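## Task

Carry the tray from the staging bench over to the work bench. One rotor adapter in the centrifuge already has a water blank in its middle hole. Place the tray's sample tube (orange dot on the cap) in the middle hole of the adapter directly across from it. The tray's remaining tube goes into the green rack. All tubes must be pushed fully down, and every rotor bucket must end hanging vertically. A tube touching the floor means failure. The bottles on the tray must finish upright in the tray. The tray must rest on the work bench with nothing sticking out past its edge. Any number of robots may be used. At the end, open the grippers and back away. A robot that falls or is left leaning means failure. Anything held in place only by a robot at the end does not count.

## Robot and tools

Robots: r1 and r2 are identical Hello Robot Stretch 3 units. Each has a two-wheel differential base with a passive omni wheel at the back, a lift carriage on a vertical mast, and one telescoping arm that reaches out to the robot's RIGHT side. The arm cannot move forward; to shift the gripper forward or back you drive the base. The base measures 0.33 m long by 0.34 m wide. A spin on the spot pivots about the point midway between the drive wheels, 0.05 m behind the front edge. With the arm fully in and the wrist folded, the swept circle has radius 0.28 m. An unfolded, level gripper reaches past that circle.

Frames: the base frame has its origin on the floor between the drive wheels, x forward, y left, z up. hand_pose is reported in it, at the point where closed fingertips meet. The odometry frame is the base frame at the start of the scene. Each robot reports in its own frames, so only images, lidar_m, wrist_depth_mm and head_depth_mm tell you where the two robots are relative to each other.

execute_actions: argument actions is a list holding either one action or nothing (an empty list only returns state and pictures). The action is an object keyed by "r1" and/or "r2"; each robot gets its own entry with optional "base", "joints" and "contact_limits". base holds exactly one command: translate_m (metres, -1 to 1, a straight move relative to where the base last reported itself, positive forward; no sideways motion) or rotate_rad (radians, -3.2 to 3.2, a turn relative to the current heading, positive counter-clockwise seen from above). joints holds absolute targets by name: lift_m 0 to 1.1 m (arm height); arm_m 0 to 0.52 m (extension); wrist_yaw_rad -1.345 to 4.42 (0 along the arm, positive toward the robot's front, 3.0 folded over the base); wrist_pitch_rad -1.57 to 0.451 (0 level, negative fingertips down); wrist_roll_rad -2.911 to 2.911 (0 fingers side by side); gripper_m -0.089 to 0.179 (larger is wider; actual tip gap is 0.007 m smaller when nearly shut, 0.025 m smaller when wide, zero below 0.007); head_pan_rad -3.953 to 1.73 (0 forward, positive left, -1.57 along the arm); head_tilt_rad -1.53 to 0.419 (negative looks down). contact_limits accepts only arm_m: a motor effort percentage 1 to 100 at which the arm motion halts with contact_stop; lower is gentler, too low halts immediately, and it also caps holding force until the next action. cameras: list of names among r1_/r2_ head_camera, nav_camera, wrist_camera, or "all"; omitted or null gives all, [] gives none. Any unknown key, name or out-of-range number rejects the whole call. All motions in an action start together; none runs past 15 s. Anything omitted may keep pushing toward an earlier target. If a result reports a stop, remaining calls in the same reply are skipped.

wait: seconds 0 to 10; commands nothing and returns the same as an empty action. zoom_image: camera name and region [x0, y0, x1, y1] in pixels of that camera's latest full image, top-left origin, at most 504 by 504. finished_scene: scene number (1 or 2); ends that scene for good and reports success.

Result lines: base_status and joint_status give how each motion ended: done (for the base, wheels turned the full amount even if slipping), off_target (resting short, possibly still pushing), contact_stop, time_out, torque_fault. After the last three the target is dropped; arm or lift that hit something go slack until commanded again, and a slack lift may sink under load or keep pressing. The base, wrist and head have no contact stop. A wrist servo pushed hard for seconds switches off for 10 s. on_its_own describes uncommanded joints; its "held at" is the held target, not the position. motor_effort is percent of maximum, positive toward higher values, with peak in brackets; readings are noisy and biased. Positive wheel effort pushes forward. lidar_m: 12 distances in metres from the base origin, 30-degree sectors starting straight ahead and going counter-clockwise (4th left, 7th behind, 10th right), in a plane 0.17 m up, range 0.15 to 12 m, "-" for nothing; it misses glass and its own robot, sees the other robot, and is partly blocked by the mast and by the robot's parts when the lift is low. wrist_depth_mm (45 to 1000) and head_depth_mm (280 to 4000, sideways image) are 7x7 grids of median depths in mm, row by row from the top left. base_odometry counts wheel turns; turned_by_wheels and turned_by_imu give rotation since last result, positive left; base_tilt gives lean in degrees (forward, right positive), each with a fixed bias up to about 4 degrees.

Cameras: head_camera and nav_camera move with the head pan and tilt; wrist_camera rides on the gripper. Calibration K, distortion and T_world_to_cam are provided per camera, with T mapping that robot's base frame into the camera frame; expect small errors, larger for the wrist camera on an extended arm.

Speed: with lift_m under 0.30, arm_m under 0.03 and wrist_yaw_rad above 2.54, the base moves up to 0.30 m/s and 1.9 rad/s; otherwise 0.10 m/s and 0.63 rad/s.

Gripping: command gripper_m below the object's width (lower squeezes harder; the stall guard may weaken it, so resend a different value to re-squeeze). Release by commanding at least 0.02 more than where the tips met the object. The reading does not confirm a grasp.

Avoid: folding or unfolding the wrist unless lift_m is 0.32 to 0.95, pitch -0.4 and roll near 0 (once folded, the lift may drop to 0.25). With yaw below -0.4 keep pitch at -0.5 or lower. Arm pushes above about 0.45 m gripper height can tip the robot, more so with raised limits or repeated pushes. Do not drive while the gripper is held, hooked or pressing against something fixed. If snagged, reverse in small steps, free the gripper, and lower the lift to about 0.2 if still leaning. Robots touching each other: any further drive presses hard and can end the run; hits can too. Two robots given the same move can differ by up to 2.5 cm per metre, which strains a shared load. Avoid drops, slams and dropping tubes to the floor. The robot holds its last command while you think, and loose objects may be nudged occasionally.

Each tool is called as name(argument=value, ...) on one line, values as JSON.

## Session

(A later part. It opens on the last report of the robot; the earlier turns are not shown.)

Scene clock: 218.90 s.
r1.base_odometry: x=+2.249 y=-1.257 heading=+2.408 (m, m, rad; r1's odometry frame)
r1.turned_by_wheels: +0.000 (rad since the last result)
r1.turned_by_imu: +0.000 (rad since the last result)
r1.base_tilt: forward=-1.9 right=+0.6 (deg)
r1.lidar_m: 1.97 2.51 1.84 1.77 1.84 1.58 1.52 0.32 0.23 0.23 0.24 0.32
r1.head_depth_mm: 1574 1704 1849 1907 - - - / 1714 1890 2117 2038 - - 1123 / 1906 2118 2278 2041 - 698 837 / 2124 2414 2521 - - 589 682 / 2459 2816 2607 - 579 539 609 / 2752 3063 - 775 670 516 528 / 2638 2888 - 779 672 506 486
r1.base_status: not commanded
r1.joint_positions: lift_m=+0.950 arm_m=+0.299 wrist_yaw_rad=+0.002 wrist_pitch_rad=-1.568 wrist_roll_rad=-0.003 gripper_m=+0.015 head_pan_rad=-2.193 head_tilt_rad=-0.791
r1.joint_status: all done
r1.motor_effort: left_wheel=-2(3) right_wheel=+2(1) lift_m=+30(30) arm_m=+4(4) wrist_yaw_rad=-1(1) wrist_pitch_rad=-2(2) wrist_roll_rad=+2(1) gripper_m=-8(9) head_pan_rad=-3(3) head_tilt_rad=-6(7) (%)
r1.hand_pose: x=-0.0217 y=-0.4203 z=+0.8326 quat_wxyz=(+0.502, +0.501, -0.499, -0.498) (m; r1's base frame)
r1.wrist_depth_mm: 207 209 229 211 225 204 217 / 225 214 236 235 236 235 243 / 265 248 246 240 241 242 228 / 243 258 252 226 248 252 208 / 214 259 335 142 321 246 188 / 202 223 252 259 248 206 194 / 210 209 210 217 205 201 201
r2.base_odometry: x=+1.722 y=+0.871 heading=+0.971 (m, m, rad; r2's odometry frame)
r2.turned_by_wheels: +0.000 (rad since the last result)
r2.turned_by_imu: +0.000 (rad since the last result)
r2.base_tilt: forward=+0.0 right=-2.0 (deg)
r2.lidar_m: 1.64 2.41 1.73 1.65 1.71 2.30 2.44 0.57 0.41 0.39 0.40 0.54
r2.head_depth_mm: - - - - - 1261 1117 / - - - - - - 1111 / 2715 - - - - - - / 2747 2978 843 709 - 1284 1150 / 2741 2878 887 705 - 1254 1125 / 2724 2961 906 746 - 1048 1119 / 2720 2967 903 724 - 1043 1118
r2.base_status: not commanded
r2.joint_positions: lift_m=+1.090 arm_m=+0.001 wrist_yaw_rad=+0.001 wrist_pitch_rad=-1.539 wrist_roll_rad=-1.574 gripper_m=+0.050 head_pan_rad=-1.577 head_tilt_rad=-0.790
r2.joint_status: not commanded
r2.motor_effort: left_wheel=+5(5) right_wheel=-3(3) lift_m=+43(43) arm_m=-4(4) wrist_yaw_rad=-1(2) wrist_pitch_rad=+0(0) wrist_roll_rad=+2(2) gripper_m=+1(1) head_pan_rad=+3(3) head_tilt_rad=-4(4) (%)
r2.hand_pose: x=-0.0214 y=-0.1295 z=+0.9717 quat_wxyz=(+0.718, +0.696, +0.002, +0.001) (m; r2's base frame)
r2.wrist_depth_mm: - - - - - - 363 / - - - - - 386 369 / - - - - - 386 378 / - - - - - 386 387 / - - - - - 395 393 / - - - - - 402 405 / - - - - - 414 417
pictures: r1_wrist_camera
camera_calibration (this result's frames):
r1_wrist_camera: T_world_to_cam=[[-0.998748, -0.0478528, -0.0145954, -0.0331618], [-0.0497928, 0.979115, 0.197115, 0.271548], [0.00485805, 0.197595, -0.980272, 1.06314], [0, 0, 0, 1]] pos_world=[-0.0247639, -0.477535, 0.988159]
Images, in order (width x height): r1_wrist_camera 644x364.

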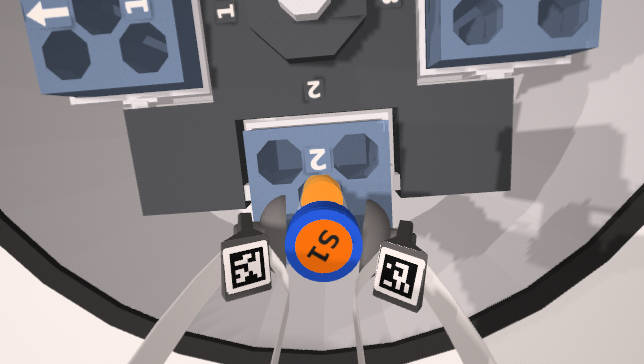

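execute_actions(actions=[{"r1":{"joints":{"lift_m":0.912}}}], cameras=[])

execute_actions(actions=[{"r1":{"joints":{"gripper_m":0.055}}}], cameras=[])

execute_actions(actions=[{"r1":{"joints":{"lift_m":1.09,"head_pan_rad":-1.57}}}], cameras=["r1_wrist_camera","r1_nav_camera"])

Scene clock: 224.27 s.
r1.base_odometry: x=+2.249 y=-1.257 heading=+2.408 (m, m, rad; r1's odometry frame)
r1.turned_by_wheels: +0.000 (rad since the last result)
r1.turned_by_imu: +0.000 (rad since the last result)
r1.base_tilt: forward=-1.7 right=+0.6 (deg)
r1.lidar_m: 1.98 2.51 1.84 1.77 1.83 1.57 1.52 0.32 0.24 0.23 0.24 0.32
r1.head_depth_mm: 1568 1696 1868 1913 1570 - - / 1726 1909 2099 1927 1651 - - / 1916 2120 2277 1917 - - 887 / 2152 2384 2463 2046 - 583 680 / 2435 2841 2435 - - 539 606 / 2752 3046 2579 - 671 515 527 / 2637 2854 - 769 673 504 486
r1.base_status: not commanded
r1.joint_positions: lift_m=+0.912 arm_m=+0.299 wrist_yaw_rad=+0.002 wrist_pitch_rad=-1.567 wrist_roll_rad=-0.003 gripper_m=+0.015 head_pan_rad=-2.193 head_tilt_rad=-0.791
r1.joint_status: all done
r1.motor_effort: left_wheel=-3(2) right_wheel=+1(1) lift_m=+30(31) arm_m=+5(4) wrist_yaw_rad=-1(1) wrist_pitch_rad=-2(2) wrist_roll_rad=+1(2) gripper_m=-9(9) head_pan_rad=-3(3) head_tilt_rad=-6(5) (%)
r1.hand_pose: x=-0.0217 y=-0.4204 z=+0.7946 quat_wxyz=(+0.502, +0.500, -0.499, -0.498) (m; r1's base frame)
r1.wrist_depth_mm: 172 187 195 174 192 166 165 / 175 196 200 199 198 197 240 / 261 207 206 201 203 201 228 / 241 213 212 197 207 209 209 / 214 240 287 142 314 246 186 / 188 222 252 199 245 205 165 / 166 184 209 219 201 171 156
r2.base_odometry: x=+1.722 y=+0.871 heading=+0.971 (m, m, rad; r2's odometry frame)
r2.turned_by_wheels: +0.000 (rad since the last result)
r2.turned_by_imu: +0.000 (rad since the last result)
r2.base_tilt: forward=-0.1 right=-2.1 (deg)
r2.lidar_m: 1.64 2.40 1.73 1.65 1.70 2.30 2.44 0.57 0.41 0.39 0.40 0.54
r2.head_depth_mm: - - - - - 1263 1115 / - - - - - - 1113 / 2728 - - - - - - / 2716 2961 846 709 - 1286 1145 / 2759 2864 891 708 - 1255 1124 / 2732 2988 907 745 - 1051 1125 / 2755 2970 900 725 - 1040 1119
r2.base_status: not commanded
r2.joint_positions: lift_m=+1.090 arm_m=+0.001 wrist_yaw_rad=+0.001 wrist_pitch_rad=-1.539 wrist_roll_rad=-1.574 gripper_m=+0.050 head_pan_rad=-1.577 head_tilt_rad=-0.790
r2.joint_status: not commanded
r2.motor_effort: left_wheel=+5(5) right_wheel=-3(4) lift_m=+43(43) arm_m=-4(4) wrist_yaw_rad=+0(1) wrist_pitch_rad=+0(0) wrist_roll_rad=+2(2) gripper_m=+1(0) head_pan_rad=+3(3) head_tilt_rad=-4(3) (%)
r2.hand_pose: x=-0.0214 y=-0.1295 z=+0.9717 quat_wxyz=(+0.718, +0.696, +0.002, +0.001) (m; r2's base frame)
r2.wrist_depth_mm: - - - - - - 365 / - - - - - 382 368 / - - - - - 382 381 / - - - - - 389 385 / - - - - - 397 399 / - - - - - 405 405 / - - - - - 413 418
pictures: none
No camera images: the call's "cameras" was empty. Leave "cameras" out to get every camera's image.

Scene clock: 225.17 s.
r1.base_odometry: x=+2.249 y=-1.257 heading=+2.408 (m, m, rad; r1's odometry frame)
r1.turned_by_wheels: +0.000 (rad since the last result)
r1.turned_by_imu: +0.000 (rad since the last result)
r1.base_tilt: forward=-1.7 right=+0.5 (deg)
r1.lidar_m: 1.97 2.50 1.83 1.77 1.84 1.57 1.51 0.32 0.24 0.23 0.24 0.32
r1.head_depth_mm: 1568 1712 1893 1911 1575 - - / 1733 1898 2096 1911 1651 - - / 1903 2131 2296 1921 - - 885 / 2123 2458 2457 2037 - 583 683 / 2460 2831 2452 - - 538 606 / 2755 3066 2585 - 673 515 528 / 2630 2850 - 771 674 504 487
r1.base_status: not commanded
r1.joint_positions: lift_m=+0.912 arm_m=+0.299 wrist_yaw_rad=+0.002 wrist_pitch_rad=-1.567 wrist_roll_rad=-0.003 gripper_m=+0.055 head_pan_rad=-2.193 head_tilt_rad=-0.791
r1.joint_status: all done
r1.motor_effort: left_wheel=-2(2) right_wheel=+2(1) lift_m=+30(30) arm_m=+4(4) wrist_yaw_rad=-2(1) wrist_pitch_rad=-2(2) wrist_roll_rad=+2(1) gripper_m=-1(81) head_pan_rad=-3(3) head_tilt_rad=-6(6) (%)
r1.hand_pose: x=-0.0217 y=-0.4204 z=+0.7946 quat_wxyz=(+0.502, +0.500, -0.499, -0.498) (m; r1's base frame)
r1.wrist_depth_mm: 172 187 195 175 192 167 165 / 176 196 200 198 198 197 238 / 261 208 205 201 203 201 229 / 241 213 213 185 207 208 208 / 214 239 217 159 310 248 186 / 188 218 245 204 246 204 165 / 165 185 207 215 198 170 157
r2.base_odometry: x=+1.722 y=+0.871 heading=+0.971 (m, m, rad; r2's odometry frame)
r2.turned_by_wheels: +0.000 (rad since the last result)
r2.turned_by_imu: +0.000 (rad since the last result)
r2.base_tilt: forward=-0.1 right=-1.9 (deg)
r2.lidar_m: 1.63 2.41 1.73 1.65 1.71 2.30 2.43 0.57 0.41 0.39 0.40 0.54
r2.head_depth_mm: - - - - - 1260 1121 / - - - - - - 1110 / 2726 - - - - - - / 2723 2948 840 710 - 1284 1149 / 2703 2920 887 707 - 1264 1122 / 2739 2940 903 745 - 1046 1122 / 2751 2991 903 724 - 1046 1117
r2.base_status: not commanded
r2.joint_positions: lift_m=+1.090 arm_m=+0.001 wrist_yaw_rad=+0.001 wrist_pitch_rad=-1.539 wrist_roll_rad=-1.574 gripper_m=+0.050 head_pan_rad=-1.577 head_tilt_rad=-0.790
r2.joint_status: not commanded
r2.motor_effort: left_wheel=+5(5) right_wheel=-4(3) lift_m=+43(43) arm_m=-4(4) wrist_yaw_rad=-1(1) wrist_pitch_rad=+0(0) wrist_roll_rad=+2(2) gripper_m=+1(0) head_pan_rad=+3(3) head_tilt_rad=-4(4) (%)
r2.hand_pose: x=-0.0214 y=-0.1295 z=+0.9717 quat_wxyz=(+0.718, +0.696, +0.002, +0.001) (m; r2's base frame)
r2.wrist_depth_mm: - - - - - - 359 / - - - - - 382 370 / - - - - - 386 380 / - - - - - 391 386 / - - - - - 396 395 / - - - - - 405 408 / - - - - - 408 412
pictures: none
No camera images: the call's "cameras" was empty. Leave "cameras" out to get every camera's image.

Scene clock: 227.63 s.
r1.base_odometry: x=+2.249 y=-1.257 heading=+2.408 (m, m, rad; r1's odometry frame)
r1.turned_by_wheels: +0.000 (rad since the last result)
r1.turned_by_imu: +0.000 (rad since the last result)
r1.base_tilt: forward=-1.7 right=+0.6 (deg)
r1.lidar_m: 1.97 2.51 1.84 1.77 1.83 1.57 1.51 0.32 0.24 0.23 0.24 0.32
r1.head_depth_mm: 709 2863 2325 737 591 523 593 / 716 786 868 790 669 523 587 / 715 783 867 775 669 520 583 / - - 885 794 646 519 575 / 684 776 867 798 673 516 569 / 685 770 861 808 680 516 563 / 681 769 869 751 595 516 557
r1.base_status: not commanded
r1.joint_positions: lift_m=+1.090 arm_m=+0.299 wrist_yaw_rad=+0.002 wrist_pitch_rad=-1.567 wrist_roll_rad=-0.003 gripper_m=+0.055 head_pan_rad=-1.577 head_tilt_rad=-0.791
r1.joint_status: all done
r1.motor_effort: left_wheel=-3(3) right_wheel=+1(1) lift_m=+39(41) arm_m=+4(4) wrist_yaw_rad=-2(1) wrist_pitch_rad=-1(1) wrist_roll_rad=+2(2) gripper_m=+1(0) head_pan_rad=+3(29) head_tilt_rad=-6(6) (%)
r1.hand_pose: x=-0.0217 y=-0.4204 z=+0.9722 quat_wxyz=(+0.502, +0.500, -0.499, -0.498) (m; r1's base frame)
r1.wrist_depth_mm: 310 356 359 344 358 345 298 / 321 360 363 372 373 353 310 / 329 376 387 379 383 344 - / 472 342 418 371 434 327 - / 601 347 351 410 339 338 - / - - - 355 - 349 - / - - - - - - -
r2.base_odometry: x=+1.722 y=+0.871 heading=+0.971 (m, m, rad; r2's odometry frame)
r2.turned_by_wheels: +0.000 (rad since the last result)
r2.turned_by_imu: +0.000 (rad since the last result)
r2.base_tilt: forward=+0.0 right=-2.0 (deg)
r2.lidar_m: 1.63 2.41 1.73 1.66 1.71 2.30 2.44 0.56 0.40 0.39 0.40 0.54
r2.head_depth_mm: - - - - - 1263 1117 / - - - - - - 1113 / 2732 - - - - - - / 2742 2973 841 711 - 1289 1142 / 2735 2876 892 706 - 1262 1122 / 2744 2964 906 748 - 1046 1126 / 2770 2930 906 724 - 1050 1115
r2.base_status: not commanded
r2.joint_positions: lift_m=+1.090 arm_m=+0.001 wrist_yaw_rad=+0.001 wrist_pitch_rad=-1.539 wrist_roll_rad=-1.574 gripper_m=+0.050 head_pan_rad=-1.577 head_tilt_rad=-0.790
r2.joint_status: not commanded
r2.motor_effort: left_wheel=+6(5) right_wheel=-4(3) lift_m=+43(43) arm_m=-4(4) wrist_yaw_rad=-2(1) wrist_pitch_rad=+0(0) wrist_roll_rad=+1(2) gripper_m=+1(1) head_pan_rad=+4(3) head_tilt_rad=-4(3) (%)
r2.hand_pose: x=-0.0214 y=-0.1295 z=+0.9717 quat_wxyz=(+0.718, +0.696, +0.002, +0.001) (m; r2's base frame)
r2.wrist_depth_mm: - - - - - - 364 / - - - - - 382 373 / - - - - - 382 380 / - - - - - 390 389 / - - - - - 400 397 / - - - - - 407 407 / - - - - - 410 416
pictures: r1_nav_camera (sideways: a quarter turn counterclockwise sets it upright), r1_wrist_camera
camera_calibration (this result's frames):
r1_nav_camera: T_world_to_cam=[[0.0259133, -0.693253, 0.720228, -0.900947], [-0.998757, -0.0486335, -0.0108774, 0.0675028], [0.042568, -0.719051, -0.693652, 0.854076], [0, 0, 0, 1]] pos_world=[0.0544091, -0.00717738, 1.24205]
r1_wrist_camera: T_world_to_cam=[[-0.998748, -0.0478566, -0.0145855, -0.0311374], [-0.0497935, 0.979158, 0.196904, 0.244302], [0.00485837, 0.197383, -0.980314, 1.20001], [0, 0, 0, 1]] pos_world=[-0.0247639, -0.477563, 1.12783]
Images, in order (width x height): r1_nav_camera 672x504, r1_wrist_camera 644x364.

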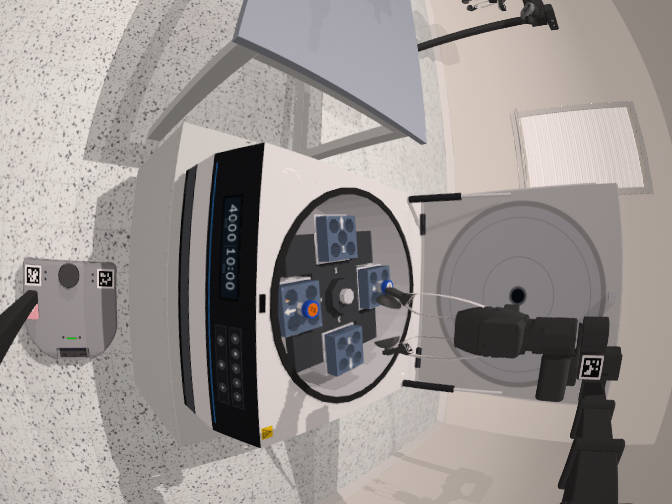

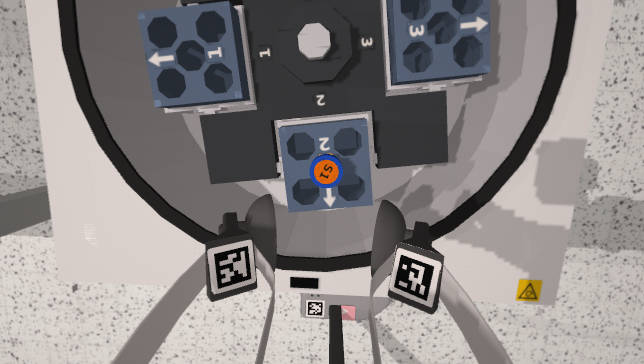

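execute_actions(actions=[{"r1":{"joints":{"arm_m":0.02}}}], cameras=["r2_nav_camera"])

finished_scene(scene=2)

Scene clock: 238.73 s.
r1.base_odometry: x=+2.249 y=-1.257 heading=+2.408 (m, m, rad; r1's odometry frame)
r1.turned_by_wheels: +0.000 (rad since the last result)
r1.turned_by_imu: -0.001 (rad since the last result)
r1.base_tilt: forward=-1.7 right=+0.7 (deg)
r1.lidar_m: 1.97 2.50 1.84 1.77 1.84 1.57 1.51 0.32 0.24 0.23 0.24 0.32
r1.head_depth_mm: - - - - 592 - 624 / - - - - - - - / - - - - - - 633 / 711 759 882 - - - 607 / 686 774 862 801 673 517 568 / 682 775 861 809 673 516 564 / 681 770 870 750 597 516 557
r1.base_status: not commanded
r1.joint_positions: lift_m=+1.090 arm_m=+0.020 wrist_yaw_rad=+0.002 wrist_pitch_rad=-1.567 wrist_roll_rad=-0.003 gripper_m=+0.055 head_pan_rad=-1.577 head_tilt_rad=-0.791
r1.joint_status: all done
r1.motor_effort: left_wheel=-3(2) right_wheel=+2(1) lift_m=+38(38) arm_m=-4(5) wrist_yaw_rad=-1(2) wrist_pitch_rad=-1(2) wrist_roll_rad=+2(2) gripper_m=+0(1) head_pan_rad=+3(2) head_tilt_rad=-6(5) (%)
r1.hand_pose: x=-0.0217 y=-0.1420 z=+0.9722 quat_wxyz=(+0.502, +0.500, -0.499, -0.498) (m; r1's base frame)
r1.wrist_depth_mm: 611 331 324 316 310 306 332 / 751 572 489 439 418 407 - / - - - - - - - / - - - - - - - / - - - - - - - / - - - - - - - / - - - - - - -
r2.base_odometry: x=+1.722 y=+0.871 heading=+0.971 (m, m, rad; r2's odometry frame)
r2.turned_by_wheels: +0.000 (rad since the last result)
r2.turned_by_imu: +0.000 (rad since the last result)
r2.base_tilt: forward=-0.1 right=-2.0 (deg)
r2.lidar_m: 1.63 2.41 1.73 1.65 1.71 2.30 2.44 0.57 0.41 0.39 0.40 0.54
r2.head_depth_mm: - - - - - 1263 1116 / - - - - - - 1113 / 2729 - - - - - - / 2742 2908 838 710 - 1287 1138 / 2746 2868 884 708 - 1259 1118 / 2741 2954 906 747 - 1047 1121 / 2744 2963 903 721 - 1044 1119
r2.base_status: not commanded
r2.joint_positions: lift_m=+1.090 arm_m=+0.001 wrist_yaw_rad=+0.001 wrist_pitch_rad=-1.539 wrist_roll_rad=-1.574 gripper_m=+0.050 head_pan_rad=-1.577 head_tilt_rad=-0.790
r2.joint_status: not commanded
r2.motor_effort: left_wheel=+5(5) right_wheel=-3(3) lift_m=+43(43) arm_m=-4(4) wrist_yaw_rad=-2(1) wrist_pitch_rad=+0(0) wrist_roll_rad=+2(1) gripper_m=+1(1) head_pan_rad=+3(3) head_tilt_rad=-4(4) (%)
r2.hand_pose: x=-0.0214 y=-0.1295 z=+0.9717 quat_wxyz=(+0.718, +0.696, +0.002, +0.001) (m; r2's base frame)
r2.wrist_depth_mm: - - - - - - 362 / - - - - - 386 369 / - - - - - 383 379 / - - - - - 384 391 / - - - - - 402 397 / - - - - - 407 405 / - - - - - 409 412
pictures: r2_nav_camera (sideways: a quarter turn counterclockwise sets it upright)
camera_calibration (this result's frames):
r2_nav_camera: T_world_to_cam=[[0.0122106, -0.675121, 0.737606, -0.915575], [-0.999163, 0.0205566, 0.0353557, 0.0209182], [-0.0390321, -0.73742, -0.674305, 0.847209], [0, 0, 0, 1]] pos_world=[0.0651488, 0.00619574, 1.24587]
Images, in order (width x height): r2_nav_camera 672x504.

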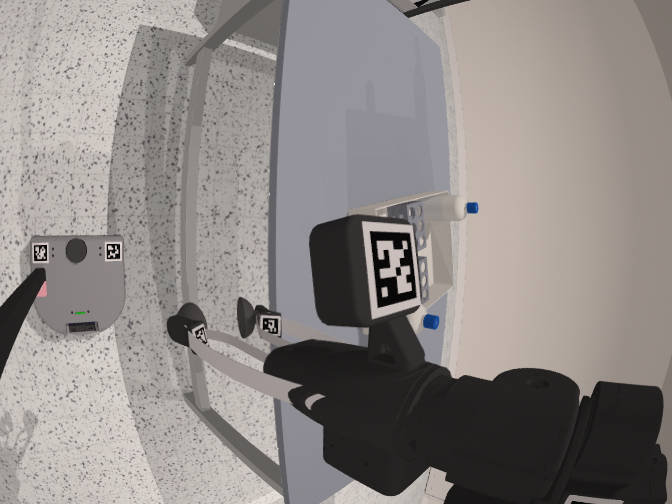

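The scene is finished: the task was done.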